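# Move the part from the cabinet rack to the bench

## Task

Remove the part from the rack inside the cabinet and set it down on the bench. Every rod of the rack must stay where it was. The gripper must release the part at the end.

## Robot and tools

ROBOT AND FRAME. There are two arms, named left_arm and right_arm. Each ends in a parallel gripper with a wrist camera. All reported positions share one world frame. Its origin sits on the table surface midway between the arms, +x points out across the table, +z points up, and left_arm is on the +y side. The arm names do not tell you which side of an image an arm appears on. In each gripper's own axes the fingers extend along +z and close and open along y. The reported end_effector_position is the point between the finger pads, roughly 1 cm behind the tips. Orientation is given as end_effector_quat_wxyz. Reported hand positions can be somewhat wrong, more so when the arm reaches far.

ROW FORMAT. Every motion command uses one flat list of 14 numbers covering both arms, each number in [-1, 1]. The first seven are for left_arm: dx, dy, dz, rx, ry, rz, opening. The last seven are the same fields for right_arm. Both arms must always be filled in, even when one is not meant to move. dx to rz are offsets, not a pose. They are measured in that gripper's own axes and start from the gripper pose shown in the latest result. If no result in the scene has shown it yet, or for a later call within the same reply, they start from where the robot is when the command begins. A value of 1.0 means 0.6 m for dx/dy/dz and 180 degrees for rx/ry/rz. rx, ry, rz form a single rotation vector. The opening is absolute: +1 is fully open (0.094 m) and -1 is closed. All-zero offsets do not hold an arm still. They pull it back to the reference pose.

execute_actions. Its argument "actions" holds at most one item. An empty list returns the current state without commanding anything. An action is {"rows": [...], "steps": n}, with 1 to 15 rows and n up to 15 steps of 1/30 s each (default 15). Each row is used for one step and the final row repeats to fill the remaining steps. Every row is an offset from the same reference pose, not from the previous row. A wait is {"steps": n} with n up to 300. It counts from the previous result, so your thinking time is included. The optional "pictures" flag controls whether images come back. By default they do. A refused call sends nothing to the robot.

move. Argument "target" is one 14-number row as above, with offsets from the same reference. "speed" is the top path speed in m/s, from 0.002 to 0.5, default 0.25. Rotation is capped at twice that value in rad/s. Both grippers travel straight-line paths that finish together, lasting 0.5 to 10 s. Anything longer is cut off at 10 s, short of the goal. Openings are sent at the start. Paths ignore obstacles and the other arm, and a gripper can lag behind, drift or overshoot the set speed, especially near full extension. Faster contact hits harder, and aiming further past a contact presses harder. The result has a "move:" line giving the ending (done, off_target, moving, held, fault) and the limits that acted. If only one arm is named, the other finished normally. limits=paced means the pose was clipped. limits=held means a check blocked some steps, after which the arm may move suddenly fast. Each gripper's distance from its target is also reported.

wait: "seconds" from 0 to 10. It lets the simulation run with no new command. zoom_image: "camera" is one of cam_high, cam_low, cam_left_wrist, cam_right_wrist. "region" is [x0, y0, x1, y1] in image pixels from the top-left corner, at most 504 by 504. finished_scene: "scene" is the number of the current scene. It is final and reports success. Replying without any tool call ends everything.

CONTROLLER BEHAVIOUR. At each step the commanded pose is clipped to 70 mm and 16 degrees from the measured pose, so large offsets take several actions. After an action, an arm only continues to its last clipped pose, so check the result and send the remainder. Position is favoured over orientation when both can't be met. Arms tend to finish a centimetre or more low. To keep an arm in place, send in the first call of a reply the offset that returns it to its wanted pose, raised a little if it keeps sagging, and zeros in later calls. A "pose unreachable" line means the clearance check altered or blocked that arm's command, and HELD marks the steps affected. A "Hand target" line shows where the controller is currently driving each gripper. The simulation keeps running while you think.

GRIPPING. grip_measured reports finger opening on the same -1..1 scale, and the last joint value gives it in metres. Readings may be off by about 1 mm. To hold the part, command about 0.03 below grip_measured for a firm grip, or less for a lighter one. Very thin parts are gripped more weakly. Occasional tugs on held parts or pushes on loose ones may occur.

HEAT. Holding loads warms motors. MOTOR HOT appears from 75 °C. At 90 °C that arm stops for 10 s, and at 100 °C it goes limp and drops. These stops show as OVER-TEMPERATURE FAULT lines.

AVOID: knocking anything off the table, disturbing the rack rods, dropping or slamming the part, hard pushes, and letting the arms collide or press on each other.

CAMERAS: cam_high and cam_low are 504x504 and fixed. cam_left_wrist and cam_right_wrist are 616x616 fisheye. Calibration data is given but may be slightly off.

Each tool is called after "Request:" as name(argument=value, ...), one argument or row to a line, values as JSON.

## Session

Request:
execute_actions(
  actions=[],
)

Scene clock: 0.00 s of 4320.00 s.
left_arm: end_effector_position=(+0.1195, +0.2001, +0.1301) grip_measured=+1.000 end_effector_quat_wxyz=(+0.065, +0.876, +0.478, -0.024) | right_arm: end_effector_position=(+0.4443, -0.5282, +0.1523) grip_measured=+1.000 end_effector_quat_wxyz=(+0.079, +0.238, +0.900, -0.358)
Joint positions: left_arm=[-1.011  0.984  0.894 -1.36   0.066  1.212  0.094] | right_arm=[-0.285  2.531  2.621 -1.462  0.728  0.182  0.094]
Joint velocities: left_arm=[-0.017 -0.002 -0.027 -0.022 -0.037 -0.037  0.   ] | right_arm=[-0.017 -0.012 -0.007 -0.051 -0.066 -0.022  0.   ]
Motor temperatures (°C, as the motors report them): left_arm=[25 26 27 25 25 27] | right_arm=[25 25 25 29 28 27]
Hand target (left_arm): +0.119, +0.199, +0.132; +0.068, +0.875, +0.478, -0.027
Hand target (right_arm): +0.445, -0.530, +0.168; +0.097, +0.247, +0.893, -0.364

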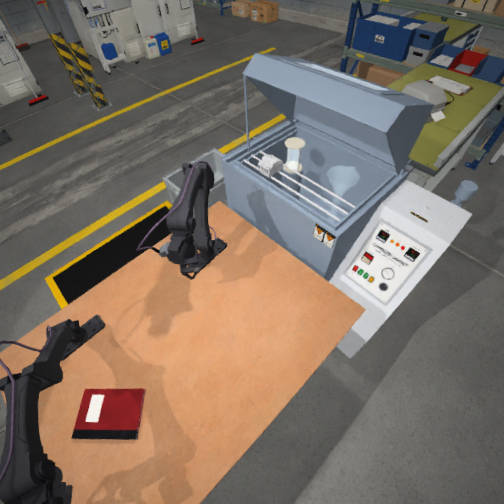

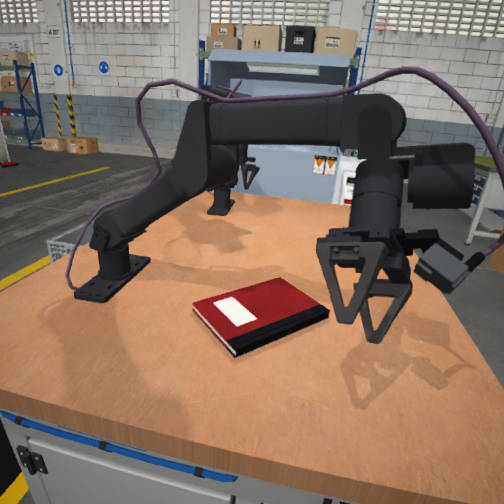

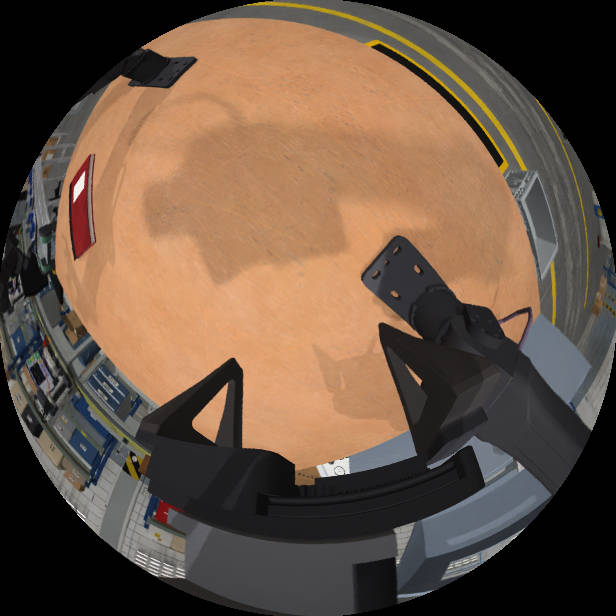

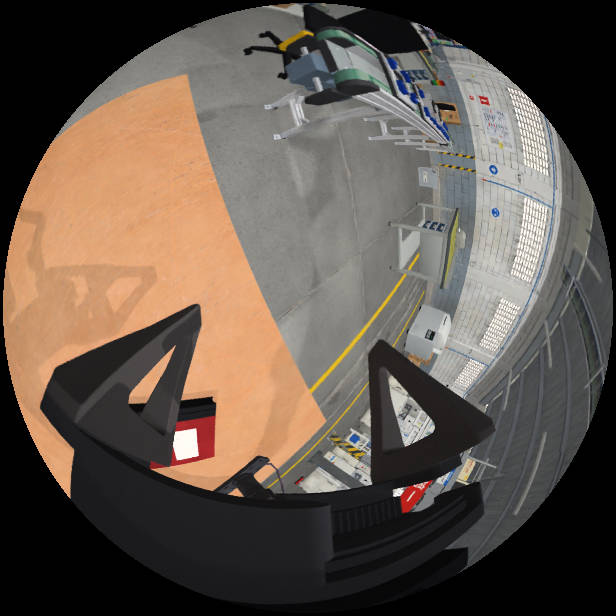

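Request:
zoom_image(
  camera="cam_high",
  region=[200, 40, 440, 280],
)

Request:
zoom_image(
  camera="cam_low",
  region=[180, 20, 400, 220],
)

Region (200, 40, 440, 280) of cam_high's 504x504 image, scaled by 2.100, with more detail than that image has.

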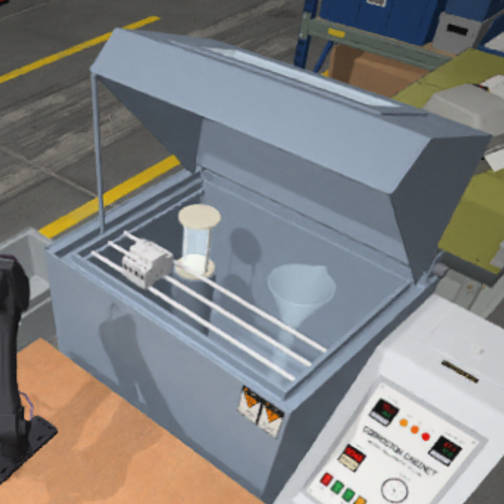

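Region (180, 20, 400, 220) of cam_low's 504x504 image, scaled by 2.291, with more detail than that image has; it fills the top 458 rows of this view, and the rest is white.

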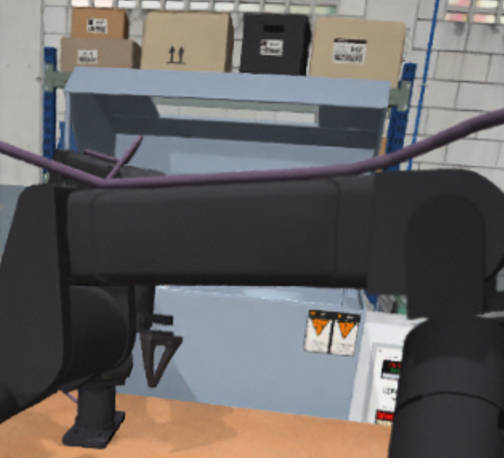

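Request:
move(
  target=[0.44,0.07,-0.4,0,0,-0.18,1,0,0,0,0,0,0,1],
)

Scene clock: 13.97 s of 4320.00 s.
left_arm: end_effector_position=(+0.2918, +0.4271, +0.3457) grip_measured=+1.000 end_effector_quat_wxyz=(+0.147, +0.671, +0.687, +0.237) | right_arm: end_effector_position=(+0.4446, -0.5274, +0.1515) grip_measured=+1.000 end_effector_quat_wxyz=(+0.079, +0.238, +0.901, -0.354)
Joint positions: left_arm=[ 0.343  1.36   1.909 -1.562  0.1    1.947  0.094] | right_arm=[-0.285  2.531  2.621 -1.462  0.721  0.182  0.094]
Joint velocities: left_arm=[-0.012  0.002 -0.007  0.007 -0.037  0.081  0.   ] | right_arm=[-0.022 -0.017 -0.007  0.051  0.037  0.022  0.   ]
Motor temperatures (°C, as the motors report them): left_arm=[25 26 28 26 25 27] | right_arm=[25 32 26 29 28 27]
Hand target (left_arm): +0.292, +0.426, +0.348; +0.152, +0.672, +0.686, +0.233
Hand target (right_arm): +0.444, -0.528, +0.152; +0.079, +0.238, +0.900, -0.358
Off the commanded pose (left_arm): 0.004 m, 34 deg; orientation clipped at the last step of the last action.
Off the commanded pose (right_arm): 0.001 m, 0 deg.
joint sent to its limit (left arm) — the command would take joint 4 (wrist pitch) past its lower limit, so that joint was sent only as far as its limit.
After step 90, 9.13 s passed at rest.
move: off_target (left_arm); limits=paced
camera_calibration (this result's frames):
cam_left_wrist: T_world_to_cam=[[-0.839623, 0.297305, -0.454579, 0.274172], [-0.0973404, 0.740994, 0.664419, -0.486276], [0.534376, 0.602111, -0.593216, -0.0902897], [0, 0, 0, 1]] pos_world=[0.231116, 0.333179, 0.394163]
cam_right_wrist: T_world_to_cam=[[-0.219877, -0.692237, 0.687359, -0.37582], [-0.747225, 0.572482, 0.337518, 0.59505], [-0.627143, -0.4394, -0.643133, 0.236632], [0, 0, 0, 1]] pos_world=[0.510405, -0.496836, 0.209669]

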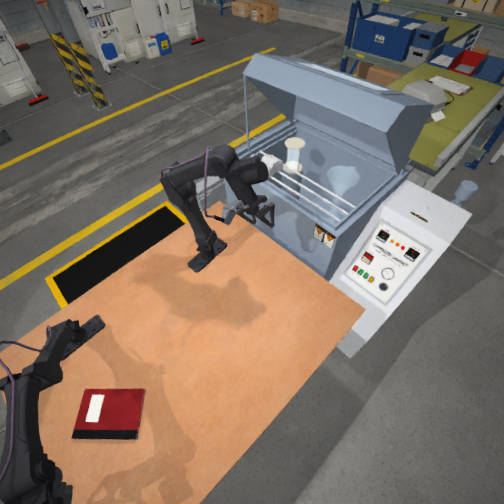

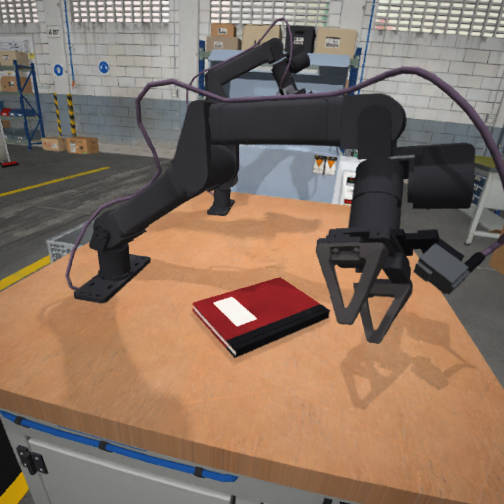

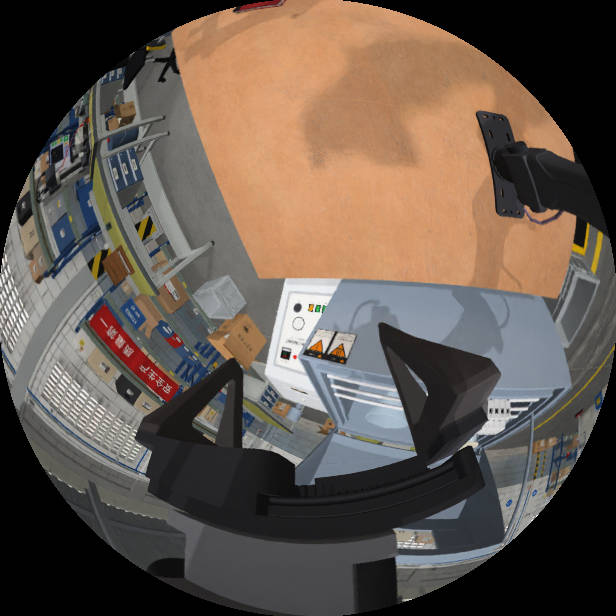

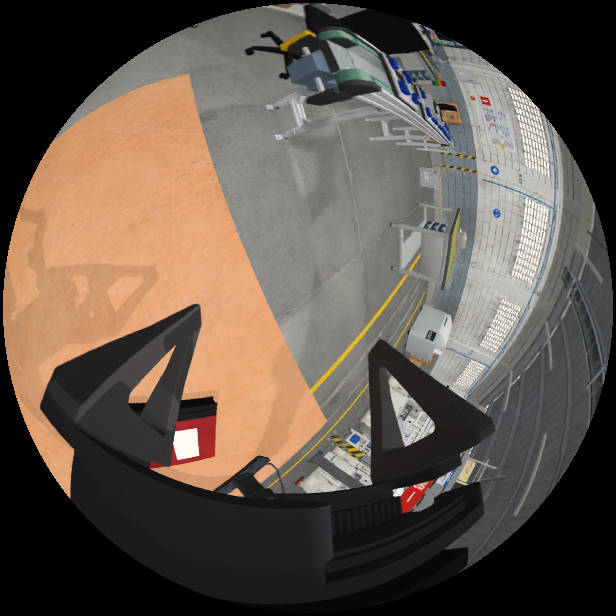

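Request:
move(
  target=[0.25,-0.28,-0.28,-0.217,0.245,-0.904,1,0,0,0,0,0,0,1],
)

Scene clock: 35.00 s of 4320.00 s.
left_arm: end_effector_position=(+0.0565, +0.5536, +0.4194) grip_measured=+1.000 end_effector_quat_wxyz=(-0.302, +0.653, -0.636, -0.280) | right_arm: end_effector_position=(+0.4450, -0.5266, +0.1508) grip_measured=+1.000 end_effector_quat_wxyz=(+0.079, +0.238, +0.902, -0.351)
Joint positions: left_arm=[ 1.29   1.18   2.01  -1.56  -0.128 -0.164  0.094] | right_arm=[-0.285  2.531  2.621 -1.462  0.715  0.182  0.094]
Joint velocities: left_arm=[ 0.012  0.002 -0.007  0.007  0.066  0.022  0.   ] | right_arm=[-0.002  0.002 -0.007  0.037 -0.007 -0.051  0.   ]
Motor temperatures (°C, as the motors report them): left_arm=[25 26 29 27 25 27] | right_arm=[25 34 27 29 28 27]
Hand target (left_arm): +0.057, +0.554, +0.419; -0.301, +0.659, -0.633, -0.272
Hand target (right_arm): +0.445, -0.527, +0.152; +0.079, +0.238, +0.901, -0.354
Off the commanded pose (left_arm): 0.005 m, 15 deg.
Off the commanded pose (right_arm): 0.001 m, 0 deg.
joint sent to its limit (left arm) — the command would take joint 4 (wrist pitch) past its lower limit, so that joint was sent only as far as its limit.
After step 90, 11.47 s passed at rest.
move: off_target (left_arm)
camera_calibration (this result's frames):
cam_left_wrist: T_world_to_cam=[[0.96615, -0.193946, -0.170114, 0.12305], [-0.236179, -0.93026, -0.280779, 0.677601], [-0.103794, 0.311452, -0.944576, 0.347294], [0, 0, 0, 1]] pos_world=[0.0771973, 0.546044, 0.539234]
cam_right_wrist: T_world_to_cam=[[-0.220107, -0.696728, 0.682732, -0.376236], [-0.748506, 0.569447, 0.339808, 0.593743], [-0.625533, -0.436235, -0.646844, 0.238246], [0, 0, 0, 1]] pos_world=[0.510639, -0.496308, 0.209218]

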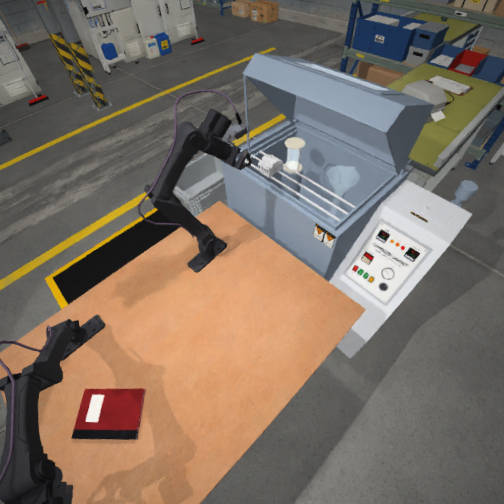

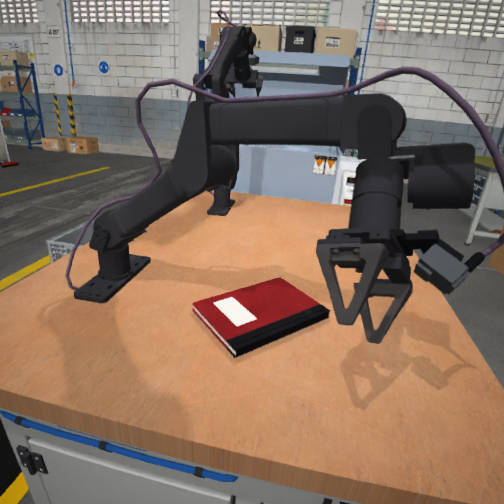

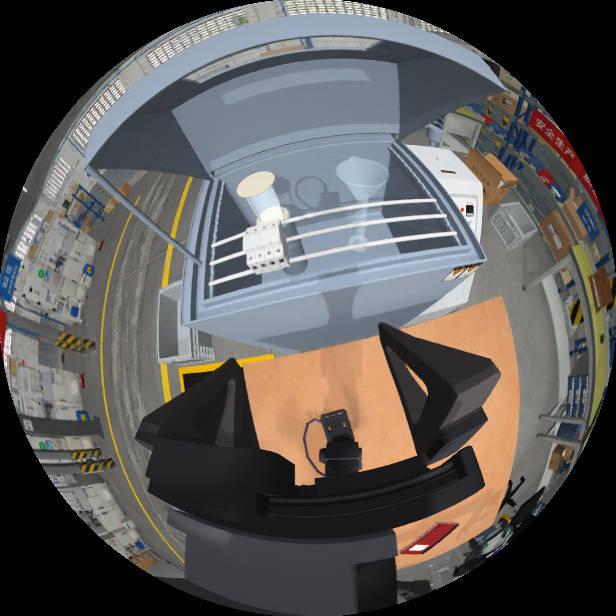

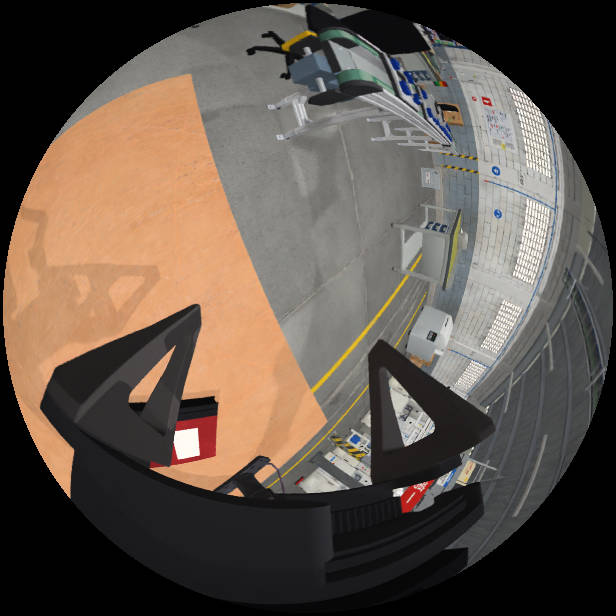

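Request:
move(
  target=[-0.103,0.118,0.287,0,0.1,0,1,0,0,0,0,0,0,1],
)

Scene clock: 47.70 s of 4320.00 s.
left_arm: end_effector_position=(-0.0144, +0.7296, +0.3408) grip_measured=+1.000 end_effector_quat_wxyz=(-0.203, +0.689, -0.668, -0.192) | right_arm: end_effector_position=(+0.4454, -0.5259, +0.1501) grip_measured=+1.000 end_effector_quat_wxyz=(+0.079, +0.238, +0.903, -0.349)
Joint positions: left_arm=[ 1.651  1.855  2.402 -1.557  0.095  0.107  0.094] | right_arm=[-0.285  2.531  2.621 -1.462  0.709  0.182  0.094]
Joint velocities: left_arm=[-0.007  0.002  0.017 -0.037  0.051 -0.007  0.   ] | right_arm=[-0.007 -0.022 -0.017 -0.022 -0.022  0.007  0.   ]
Motor temperatures (°C, as the motors report them): left_arm=[25 27 29 28 25 27] | right_arm=[25 35 27 29 28 27]
Hand target (left_arm): -0.013, +0.723, +0.349; -0.210, +0.685, -0.670, -0.194
Hand target (right_arm): +0.445, -0.527, +0.151; +0.079, +0.238, +0.902, -0.352
Off the commanded pose (left_arm): 0.011 m, 2 deg.
Off the commanded pose (right_arm): 0.001 m, 0 deg.
joint sent to its limit (left arm) — the command would take joint 4 (wrist pitch) past its lower limit, so that joint was sent only as far as its limit.
After step 90, 8.33 s passed at rest.
move: off_target (left_arm)
camera_calibration (this result's frames):
cam_left_wrist: T_world_to_cam=[[0.965917, -0.229097, -0.120493, 0.221057], [-0.231828, -0.972716, -0.00896382, 0.74088], [-0.115152, 0.0365919, -0.992674, 0.427715], [0, 0, 0, 1]] pos_world=[0.00748596, 0.755658, 0.457858]
cam_right_wrist: T_world_to_cam=[[-0.220312, -0.700929, 0.678352, -0.376615], [-0.749711, 0.566575, 0.341945, 0.592512], [-0.624016, -0.433233, -0.650317, 0.239768], [0, 0, 0, 1]] pos_world=[0.510859, -0.495808, 0.208796]

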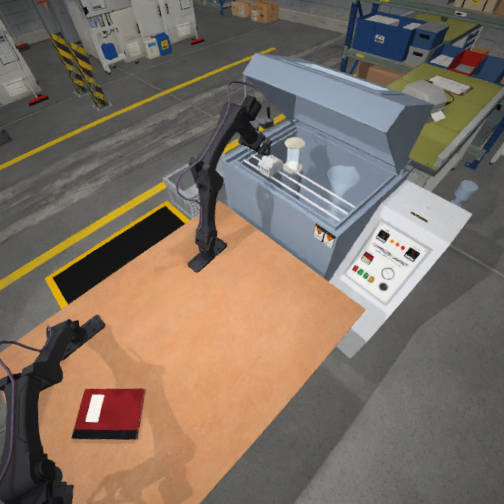

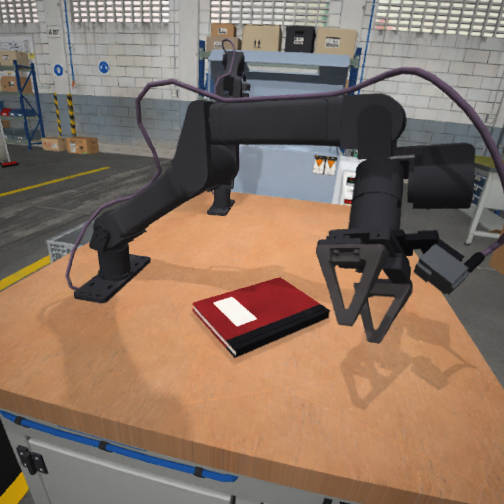

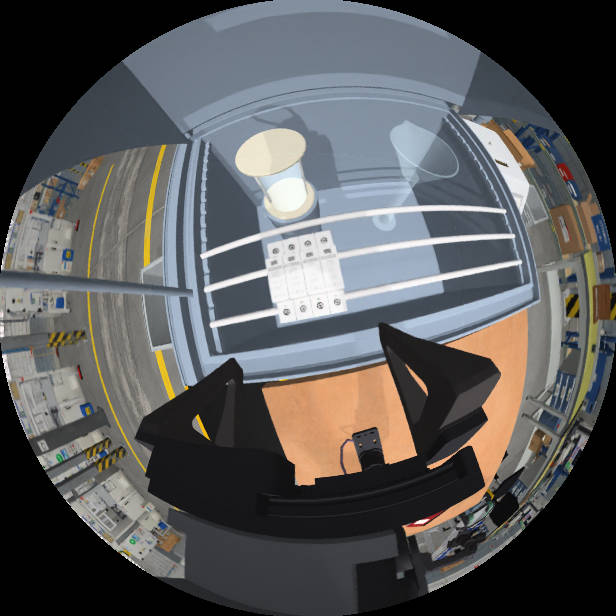

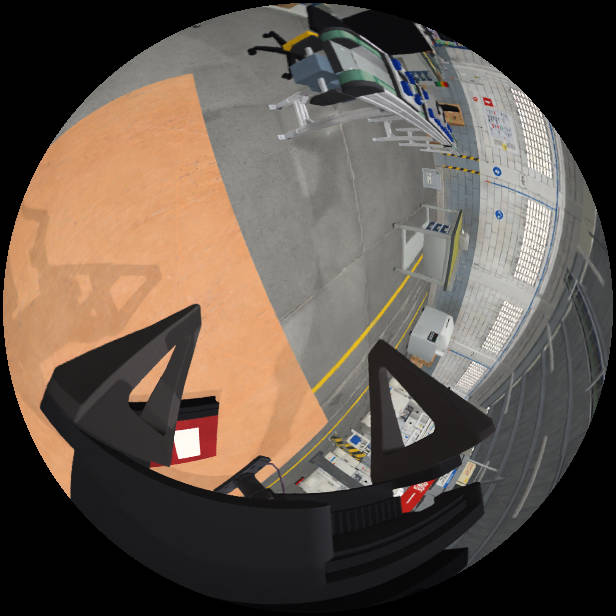

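Request:
move(
  target=[0.003,0,0.17,0,0,0,1,0,0,0,0,0,0,1],
  speed=0.1,
)

Scene clock: 55.57 s of 4320.00 s.
left_arm: end_effector_position=(-0.0163, +0.7821, +0.2494) grip_measured=+1.000 end_effector_quat_wxyz=(-0.198, +0.690, -0.672, -0.183) | right_arm: end_effector_position=(+0.4457, -0.5251, +0.1493) grip_measured=+1.000 end_effector_quat_wxyz=(+0.080, +0.238, +0.904, -0.346)
Joint positions: left_arm=[ 1.635  1.852  1.976 -1.156  0.091  0.097  0.094] | right_arm=[-0.285  2.531  2.621 -1.462  0.702  0.182  0.094]
Joint velocities: left_arm=[-0.012  0.002  0.012 -0.066 -0.066  0.007  0.   ] | right_arm=[-0.002 -0.012  0.012 -0.022 -0.022 -0.095  0.   ]
Motor temperatures (°C, as the motors report them): left_arm=[25 28 29 27 25 27] | right_arm=[25 35 27 29 28 27]
Hand target (left_arm): -0.014, +0.783, +0.254; -0.203, +0.689, -0.668, -0.192
Hand target (right_arm): +0.445, -0.526, +0.150; +0.079, +0.238, +0.903, -0.349
Off the commanded pose (left_arm): 0.005 m, 1 deg.
Off the commanded pose (right_arm): 0.001 m, 0 deg.
After step 90, 3.27 s passed at rest.
move: done
camera_calibration (this result's frames):
cam_left_wrist: T_world_to_cam=[[0.965416, -0.236571, -0.109568, 0.227084], [-0.236848, -0.971488, 0.010675, 0.784768], [-0.10897, 0.0156452, -0.993922, 0.351651], [0, 0, 0, 1]] pos_world=[0.00495897, 0.810613, 0.366017]
cam_right_wrist: T_world_to_cam=[[-0.220517, -0.705365, 0.673671, -0.377005], [-0.750991, 0.56351, 0.344194, 0.591204], [-0.622403, -0.43002, -0.653986, 0.241387], [0, 0, 0, 1]] pos_world=[0.511093, -0.495273, 0.208352]

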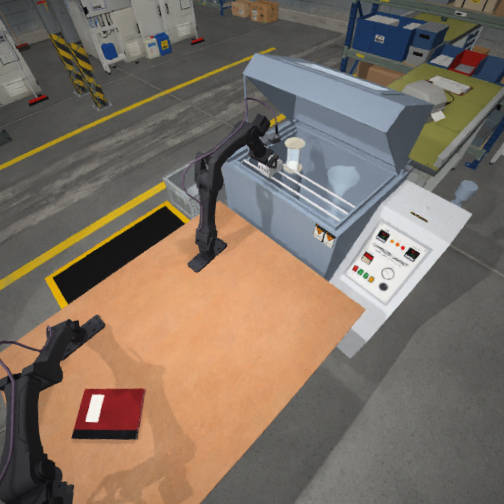

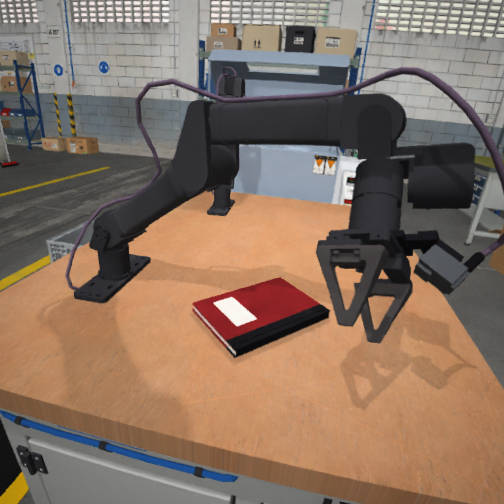

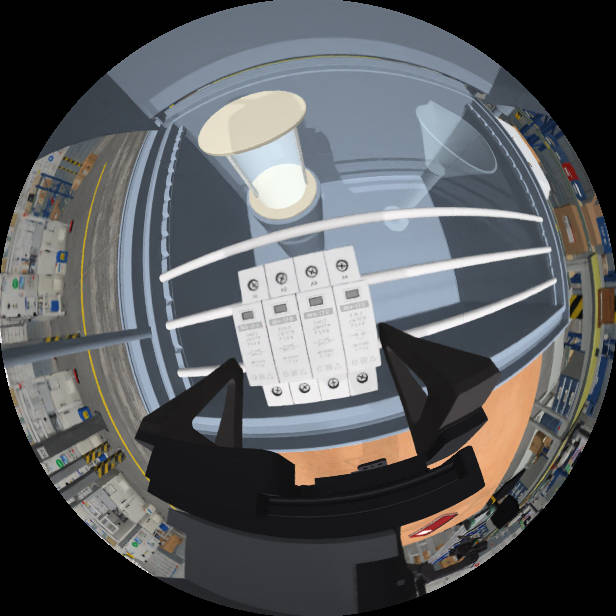

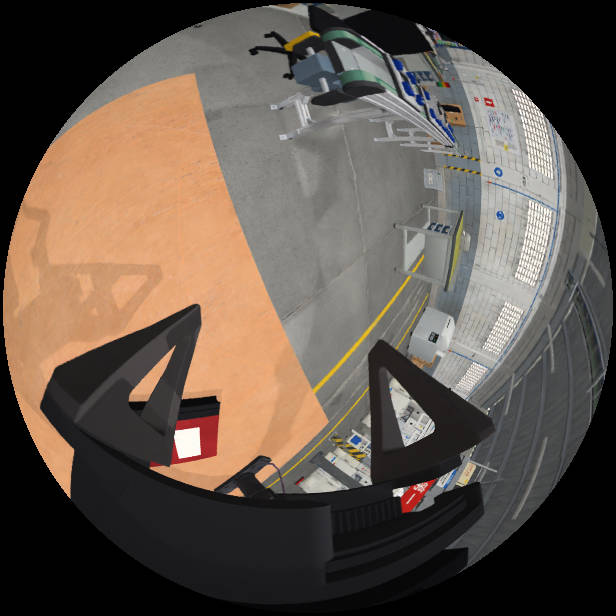

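Request:
move(
  target=[0.025,0,0.055,0,0,0,1,0,0,0,0,0,0,1],
  speed=0.05,
)

Scene clock: 59.37 s of 4320.00 s.
left_arm: end_effector_position=(-0.0171, +0.7868, +0.2036) grip_measured=+1.000 end_effector_quat_wxyz=(-0.188, +0.694, -0.674, -0.170) | right_arm: end_effector_position=(+0.4461, -0.5243, +0.1486) grip_measured=+1.000 end_effector_quat_wxyz=(+0.080, +0.238, +0.905, -0.343)
Joint positions: left_arm=[ 1.635  1.852  1.804 -1.017  0.091  0.097  0.094] | right_arm=[-0.285  2.531  2.621 -1.462  0.696  0.182  0.094]
Joint velocities: left_arm=[-0.022  0.002 -0.017  0.081  0.037  0.007  0.   ] | right_arm=[-0.002 -0.022  0.007  0.007 -0.007  0.037  0.   ]
Motor temperatures (°C, as the motors report them): left_arm=[25 29 29 28 25 27] | right_arm=[25 36 27 29 28 27]
Hand target (left_arm): -0.016, +0.787, +0.214; -0.198, +0.690, -0.672, -0.182
Hand target (right_arm): +0.446, -0.525, +0.149; +0.080, +0.238, +0.904, -0.346
Off the commanded pose (left_arm): 0.010 m, 2 deg.
Off the commanded pose (right_arm): 0.001 m, 0 deg.
move: done
camera_calibration (this result's frames):
cam_left_wrist: T_world_to_cam=[[0.965839, -0.240108, -0.097482, 0.224259], [-0.237098, -0.970597, 0.0415466, 0.782682], [-0.104591, -0.0170146, -0.99437, 0.331762], [0, 0, 0, 1]] pos_world=[0.00367327, 0.81916, 0.319238]
cam_right_wrist: T_world_to_cam=[[-0.220697, -0.709514, 0.669241, -0.377359], [-0.752195, 0.56061, 0.346293, 0.589972], [-0.620883, -0.426974, -0.657418, 0.242914], [0, 0, 0, 1]] pos_world=[0.511313, -0.494768, 0.207937]

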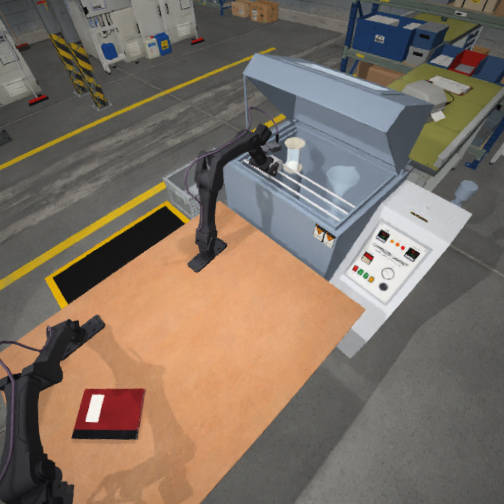

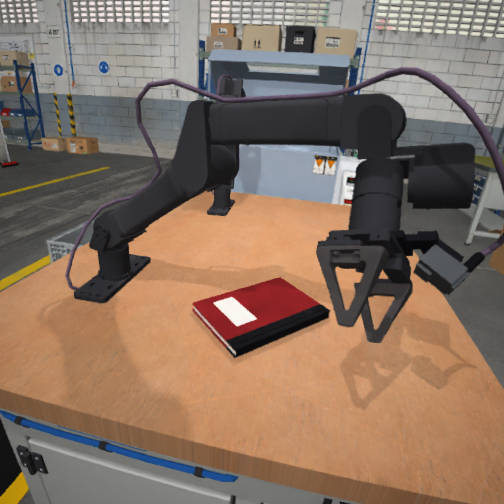

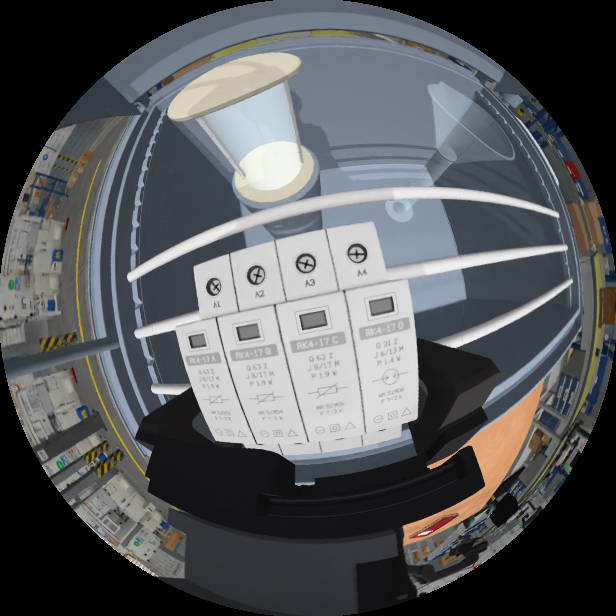

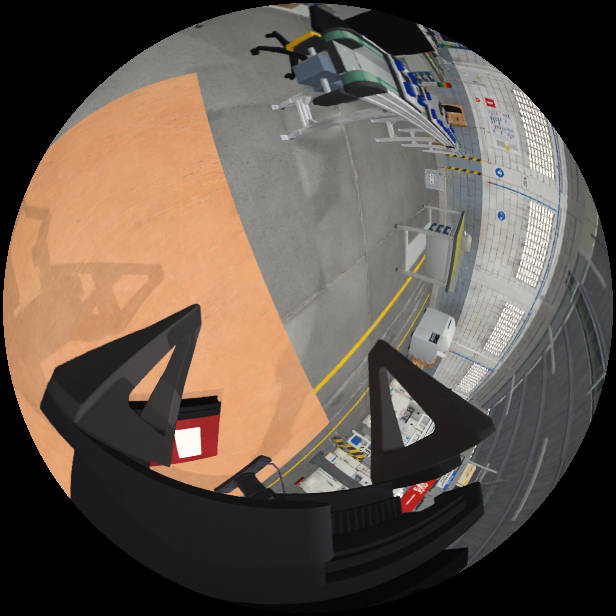

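Close.

Request:
execute_actions(
  actions=[
    {"rows":[[0,0,-0.01,0,0,0,0.3,0,0,0,0,0,0,1]],"steps":15},
  ],
  pictures=false,
)

Scene clock: 62.53 s of 4320.00 s.
left_arm: end_effector_position=(-0.0164, +0.7864, +0.2032) grip_measured=+0.545 end_effector_quat_wxyz=(-0.189, +0.694, -0.675, -0.168) | right_arm: end_effector_position=(+0.4464, -0.5236, +0.1480) grip_measured=+1.000 end_effector_quat_wxyz=(+0.080, +0.238, +0.906, -0.340)
Joint positions: left_arm=[ 1.634  1.852  1.804 -1.019  0.093  0.097  0.073] | right_arm=[-0.285  2.531  2.621 -1.462  0.691  0.182  0.094]
Joint velocities: left_arm=[ 0.017 -0.007  0.027  0.051  0.007 -0.037 -0.002] | right_arm=[-0.007 -0.012 -0.007  0.007 -0.007 -0.007  0.   ]
Motor temperatures (°C, as the motors report them): left_arm=[25 29 29 28 25 27] | right_arm=[25 36 27 29 28 27]
Hand target (left_arm): -0.017, +0.784, +0.209; -0.189, +0.693, -0.674, -0.170
Hand target (right_arm): +0.446, -0.524, +0.149; +0.080, +0.238, +0.905, -0.343
Off the commanded pose (left_arm): 0.006 m, 0 deg.
Off the commanded pose (right_arm): 0.001 m, 0 deg.
Steps of this call (steps 1 to 80: nothing new was sent; steps 81 to 95: all 15 steps of this action). Readings (end_effector_position):
81: left_arm (-0.0171, +0.7869, +0.2035) | right_arm (+0.4461, -0.5242, +0.1486)
82: left_arm (-0.0157, +0.7868, +0.2034) | right_arm (+0.4462, -0.5241, +0.1485)
84: left_arm (-0.0164, +0.7864, +0.2032) | right_arm (+0.4463, -0.5239, +0.1483)
88: left_arm (-0.0164, +0.7864, +0.2032) | right_arm (+0.4464, -0.5237, +0.1481)
95: the state above

Request:
move(
  target=[-0.11,0,-0.19,0,0,0,0.1,0,0,0,0,0,0,1],
  speed=0.1,
)

Scene clock: 66.00 s of 4320.00 s.
left_arm: end_effector_position=(-0.0171, +0.7907, +0.3134) grip_measured=+0.545 end_effector_quat_wxyz=(-0.203, +0.688, -0.671, -0.188) | right_arm: end_effector_position=(+0.4467, -0.5228, +0.1473) grip_measured=+1.000 end_effector_quat_wxyz=(+0.080, +0.238, +0.907, -0.337)
Joint positions: left_arm=[ 1.634  2.123  2.681 -1.575  0.092  0.097  0.073] | right_arm=[-0.285  2.531  2.621 -1.462  0.684  0.182  0.094]
Joint velocities: left_arm=[-0.007 -0.002 -0.007  0.022  0.051 -0.007 -0.001] | right_arm=[-0.012  0.002 -0.012 -0.007  0.022 -0.037  0.   ]
Motor temperatures (°C, as the motors report them): left_arm=[25 30 29 28 25 27] | right_arm=[25 36 27 29 28 27]
Hand target (left_arm): -0.020, +0.786, +0.333; -0.220, +0.684, -0.664, -0.207
Hand target (right_arm): +0.446, -0.524, +0.148; +0.080, +0.238, +0.906, -0.340
Off the commanded pose (left_arm): 0.022 m, 3 deg.
Off the commanded pose (right_arm): 0.001 m, 0 deg.
joint sent to its limit (left arm) — the command would take joint 4 (wrist pitch) past its lower limit, so that joint was sent only as far as its limit.
move: off_target (left_arm)
camera_calibration (this result's frames):
cam_left_wrist: T_world_to_cam=[[0.964957, -0.236219, -0.114272, 0.237991], [-0.238162, -0.971219, -0.0034649, 0.796417], [-0.110165, 0.0305588, -0.993443, 0.403005], [0, 0, 0, 1]] pos_world=[0.00442198, 0.817398, 0.430318]
cam_right_wrist: T_world_to_cam=[[-0.221013, -0.71748, 0.660588, -0.378012], [-0.754528, 0.554954, 0.350305, 0.587584], [-0.617933, -0.42101, -0.66401, 0.245879], [0, 0, 0, 1]] pos_world=[0.51174, -0.49378, 0.207142]

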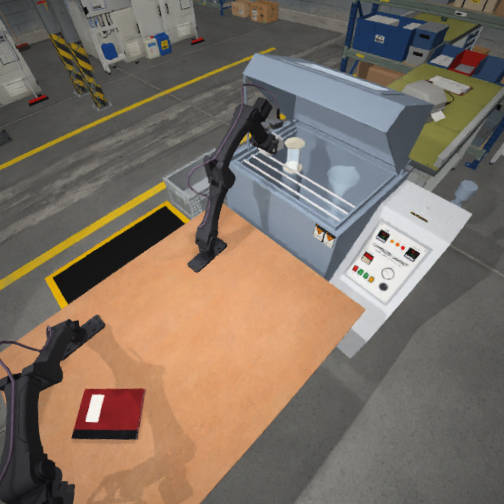

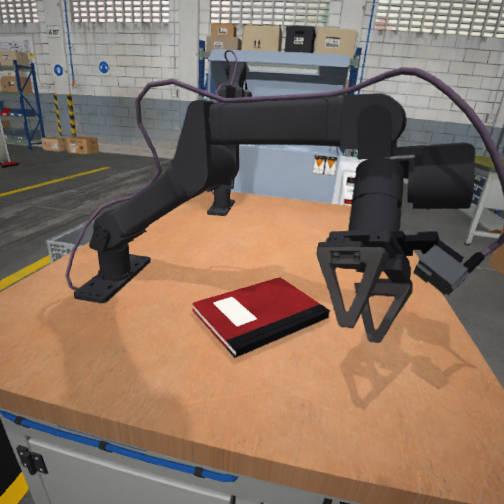

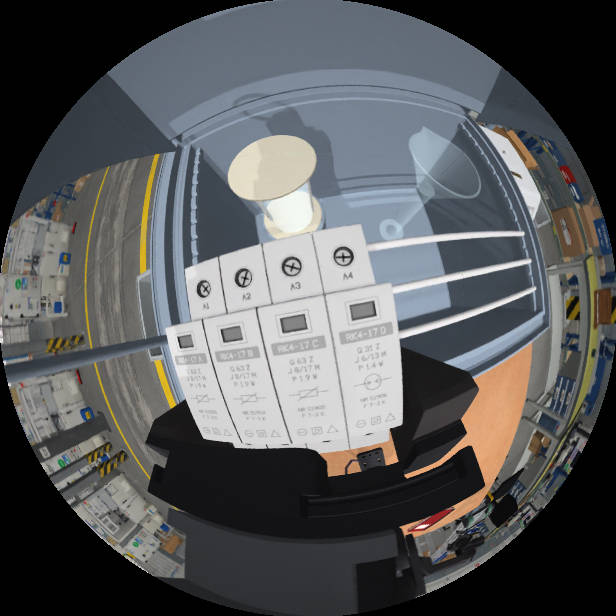

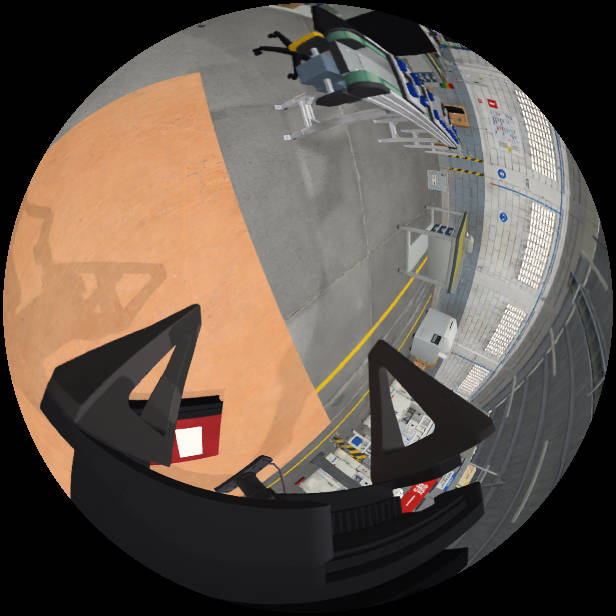

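Request:
move(
  target=[0.257,-0.11,-0.25,0,0,0,0.1,0,0,0,0,0,0,1],
  speed=0.15,
)

Scene clock: 71.13 s of 4320.00 s.
left_arm: end_effector_position=(+0.0520, +0.5882, +0.3533) grip_measured=+0.545 end_effector_quat_wxyz=(-0.216, +0.683, -0.671, -0.192) | right_arm: end_effector_position=(+0.4471, -0.5221, +0.1467) grip_measured=+1.000 end_effector_quat_wxyz=(+0.080, +0.238, +0.908, -0.335)
Joint positions: left_arm=[ 1.413  1.312  1.903 -1.575 -0.012 -0.087  0.073] | right_arm=[-0.285  2.531  2.621 -1.462  0.679  0.182  0.094]
Joint velocities: left_arm=[-0.007 -0.012 -0.002 -0.066 -0.051 -0.037  0.   ] | right_arm=[ 0.012 -0.007  0.032  0.051  0.051  0.066  0.   ]
Motor temperatures (°C, as the motors report them): left_arm=[25 31 29 28 25 27] | right_arm=[25 36 27 29 28 27]
Hand target (left_arm): +0.051, +0.582, +0.361; -0.225, +0.682, -0.665, -0.203
Hand target (right_arm): +0.447, -0.523, +0.147; +0.080, +0.238, +0.907, -0.337
Off the commanded pose (left_arm): 0.010 m, 2 deg.
Off the commanded pose (right_arm): 0.001 m, 0 deg.
joint sent to its limit (left arm) — the command would take joint 4 (wrist pitch) past its lower limit, so that joint was sent only as far as its limit.
After step 90, 0.10 s passed at rest.
move: done
camera_calibration (this result's frames):
cam_left_wrist: T_world_to_cam=[[0.963775, -0.242808, -0.110377, 0.130687], [-0.247548, -0.968371, -0.0312784, 0.624996], [-0.099291, 0.0574688, -0.993398, 0.440048], [0, 0, 0, 1]] pos_world=[0.0724563, 0.61167, 0.471116]
cam_right_wrist: T_world_to_cam=[[-0.22115, -0.721299, 0.656369, -0.378312], [-0.755656, 0.552199, 0.352221, 0.586428], [-0.616503, -0.418095, -0.667173, 0.247317], [0, 0, 0, 1]] pos_world=[0.511946, -0.493299, 0.206762]

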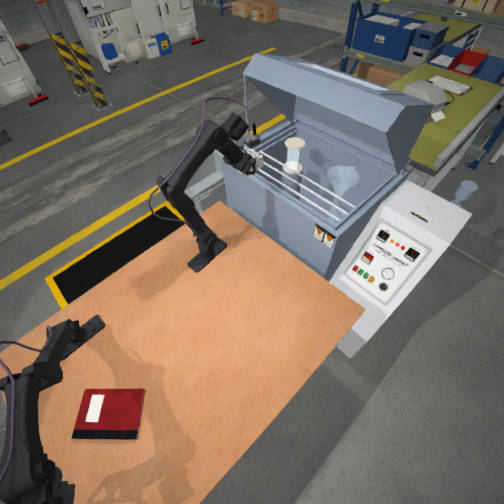

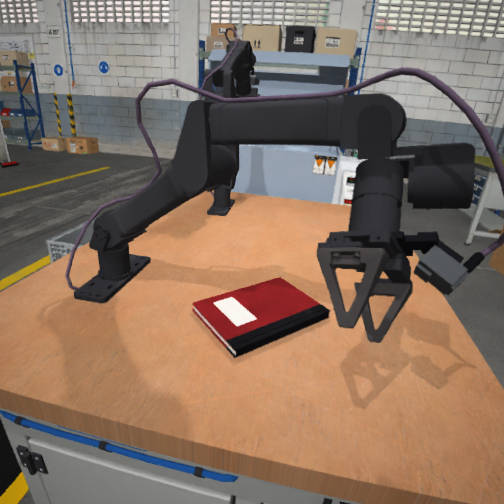

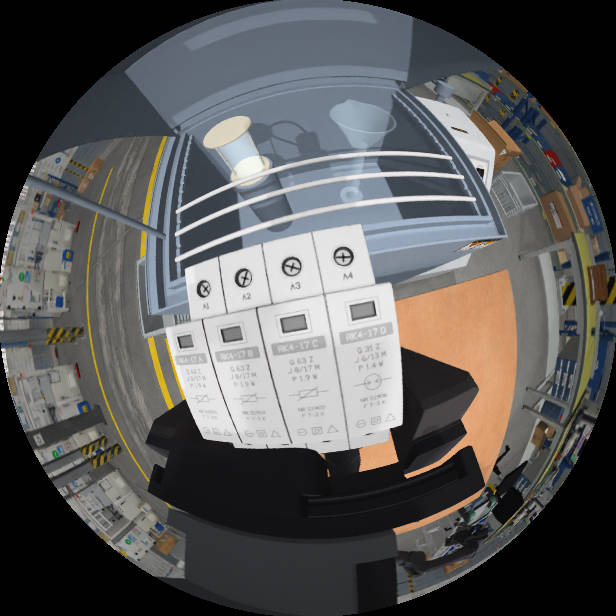

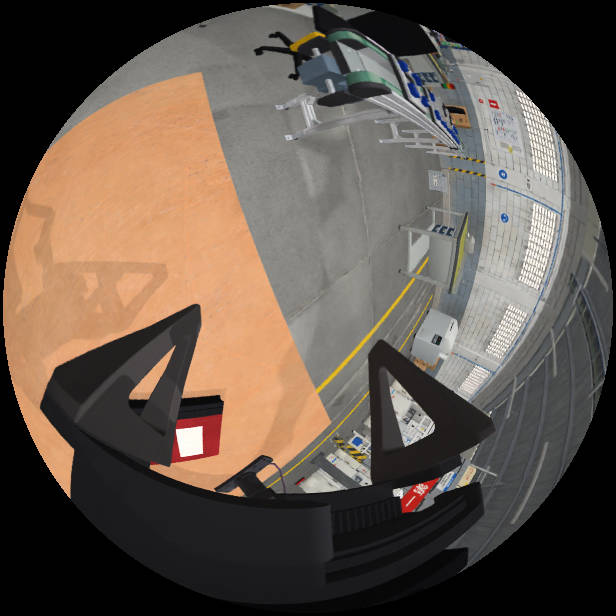

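Request:
move(
  target=[0.338,-0.49,0,0.19,0,0.305,0.1,0,0,0,0,0,0,1],
  speed=0.2,
)

Scene clock: 78.60 s of 4320.00 s.
left_arm: end_effector_position=(+0.3326, +0.4205, +0.2391) grip_measured=+0.544 end_effector_quat_wxyz=(+0.247, -0.221, +0.942, +0.061) | right_arm: end_effector_position=(+0.4474, -0.5213, +0.1461) grip_measured=+1.000 end_effector_quat_wxyz=(+0.081, +0.238, +0.909, -0.332)
Joint positions: left_arm=[ 0.143  1.311  1.403 -1.161 -0.119 -0.203  0.073] | right_arm=[-0.285  2.531  2.621 -1.462  0.673  0.182  0.094]
Joint velocities: left_arm=[-0.017 -0.007  0.002  0.007  0.022 -0.022  0.001] | right_arm=[ 0.002  0.002 -0.027 -0.007 -0.007 -0.051  0.   ]
Motor temperatures (°C, as the motors report them): left_arm=[25 29 29 28 25 27] | right_arm=[25 36 27 29 28 27]
Hand target (left_arm): +0.348, +0.422, +0.255; +0.292, -0.215, +0.930, +0.061
Hand target (right_arm): +0.447, -0.522, +0.147; +0.080, +0.238, +0.908, -0.335
Off the commanded pose (left_arm): 0.023 m, 5 deg.
Off the commanded pose (right_arm): 0.001 m, 0 deg.
After step 90, 1.13 s passed at rest.
move: off_target (left_arm)
camera_calibration (this result's frames):
cam_left_wrist: T_world_to_cam=[[0.195352, -0.971629, -0.133323, 0.374394], [-0.977847, -0.20339, 0.0494689, 0.430374], [-0.0751821, 0.120706, -0.989837, 0.328656], [0, 0, 0, 1]] pos_world=[0.37241, 0.411635, 0.353942]
cam_right_wrist: T_world_to_cam=[[-0.221277, -0.725096, 0.652129, -0.378601], [-0.756784, 0.549432, 0.354121, 0.585273], [-0.615072, -0.415162, -0.670318, 0.248756], [0, 0, 0, 1]] pos_world=[0.512153, -0.492816, 0.206385]

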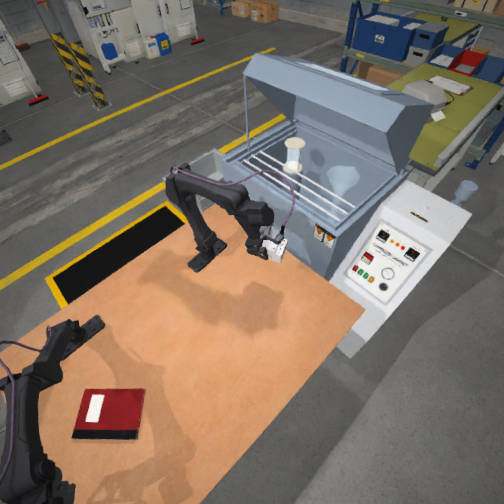

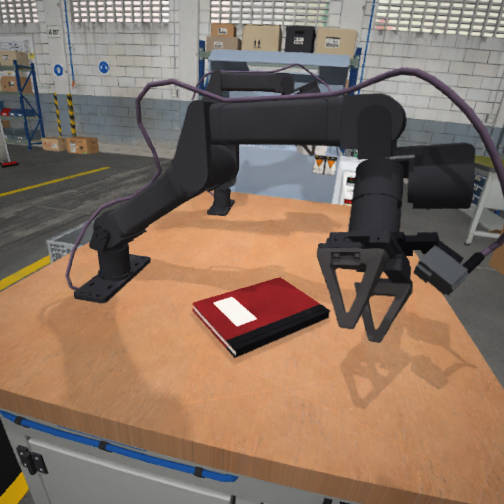

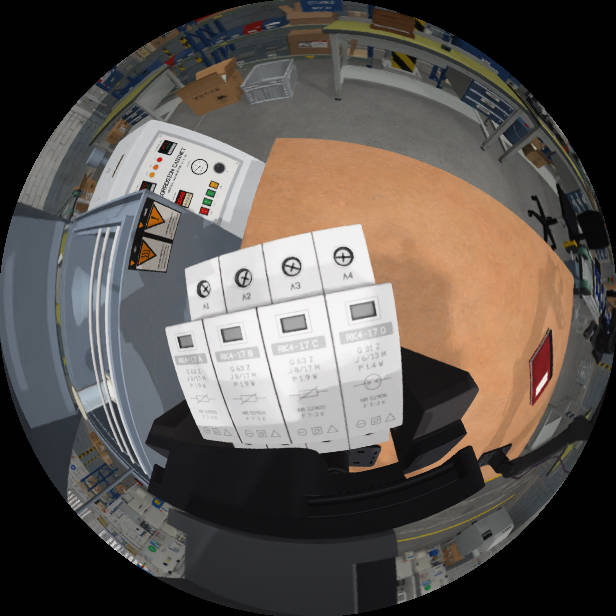

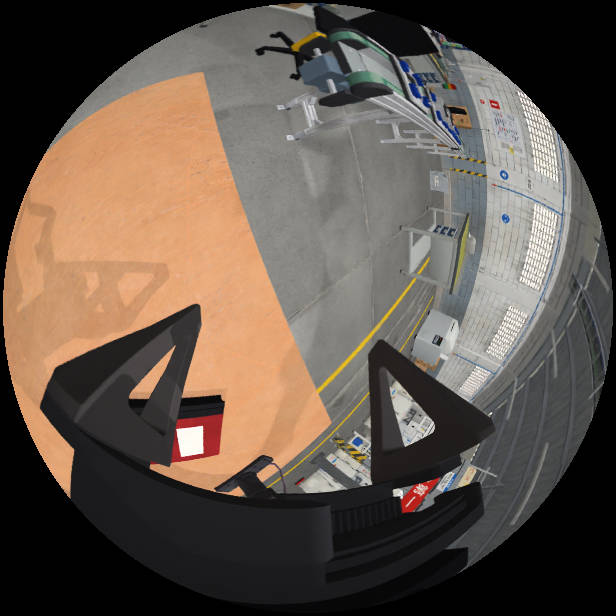

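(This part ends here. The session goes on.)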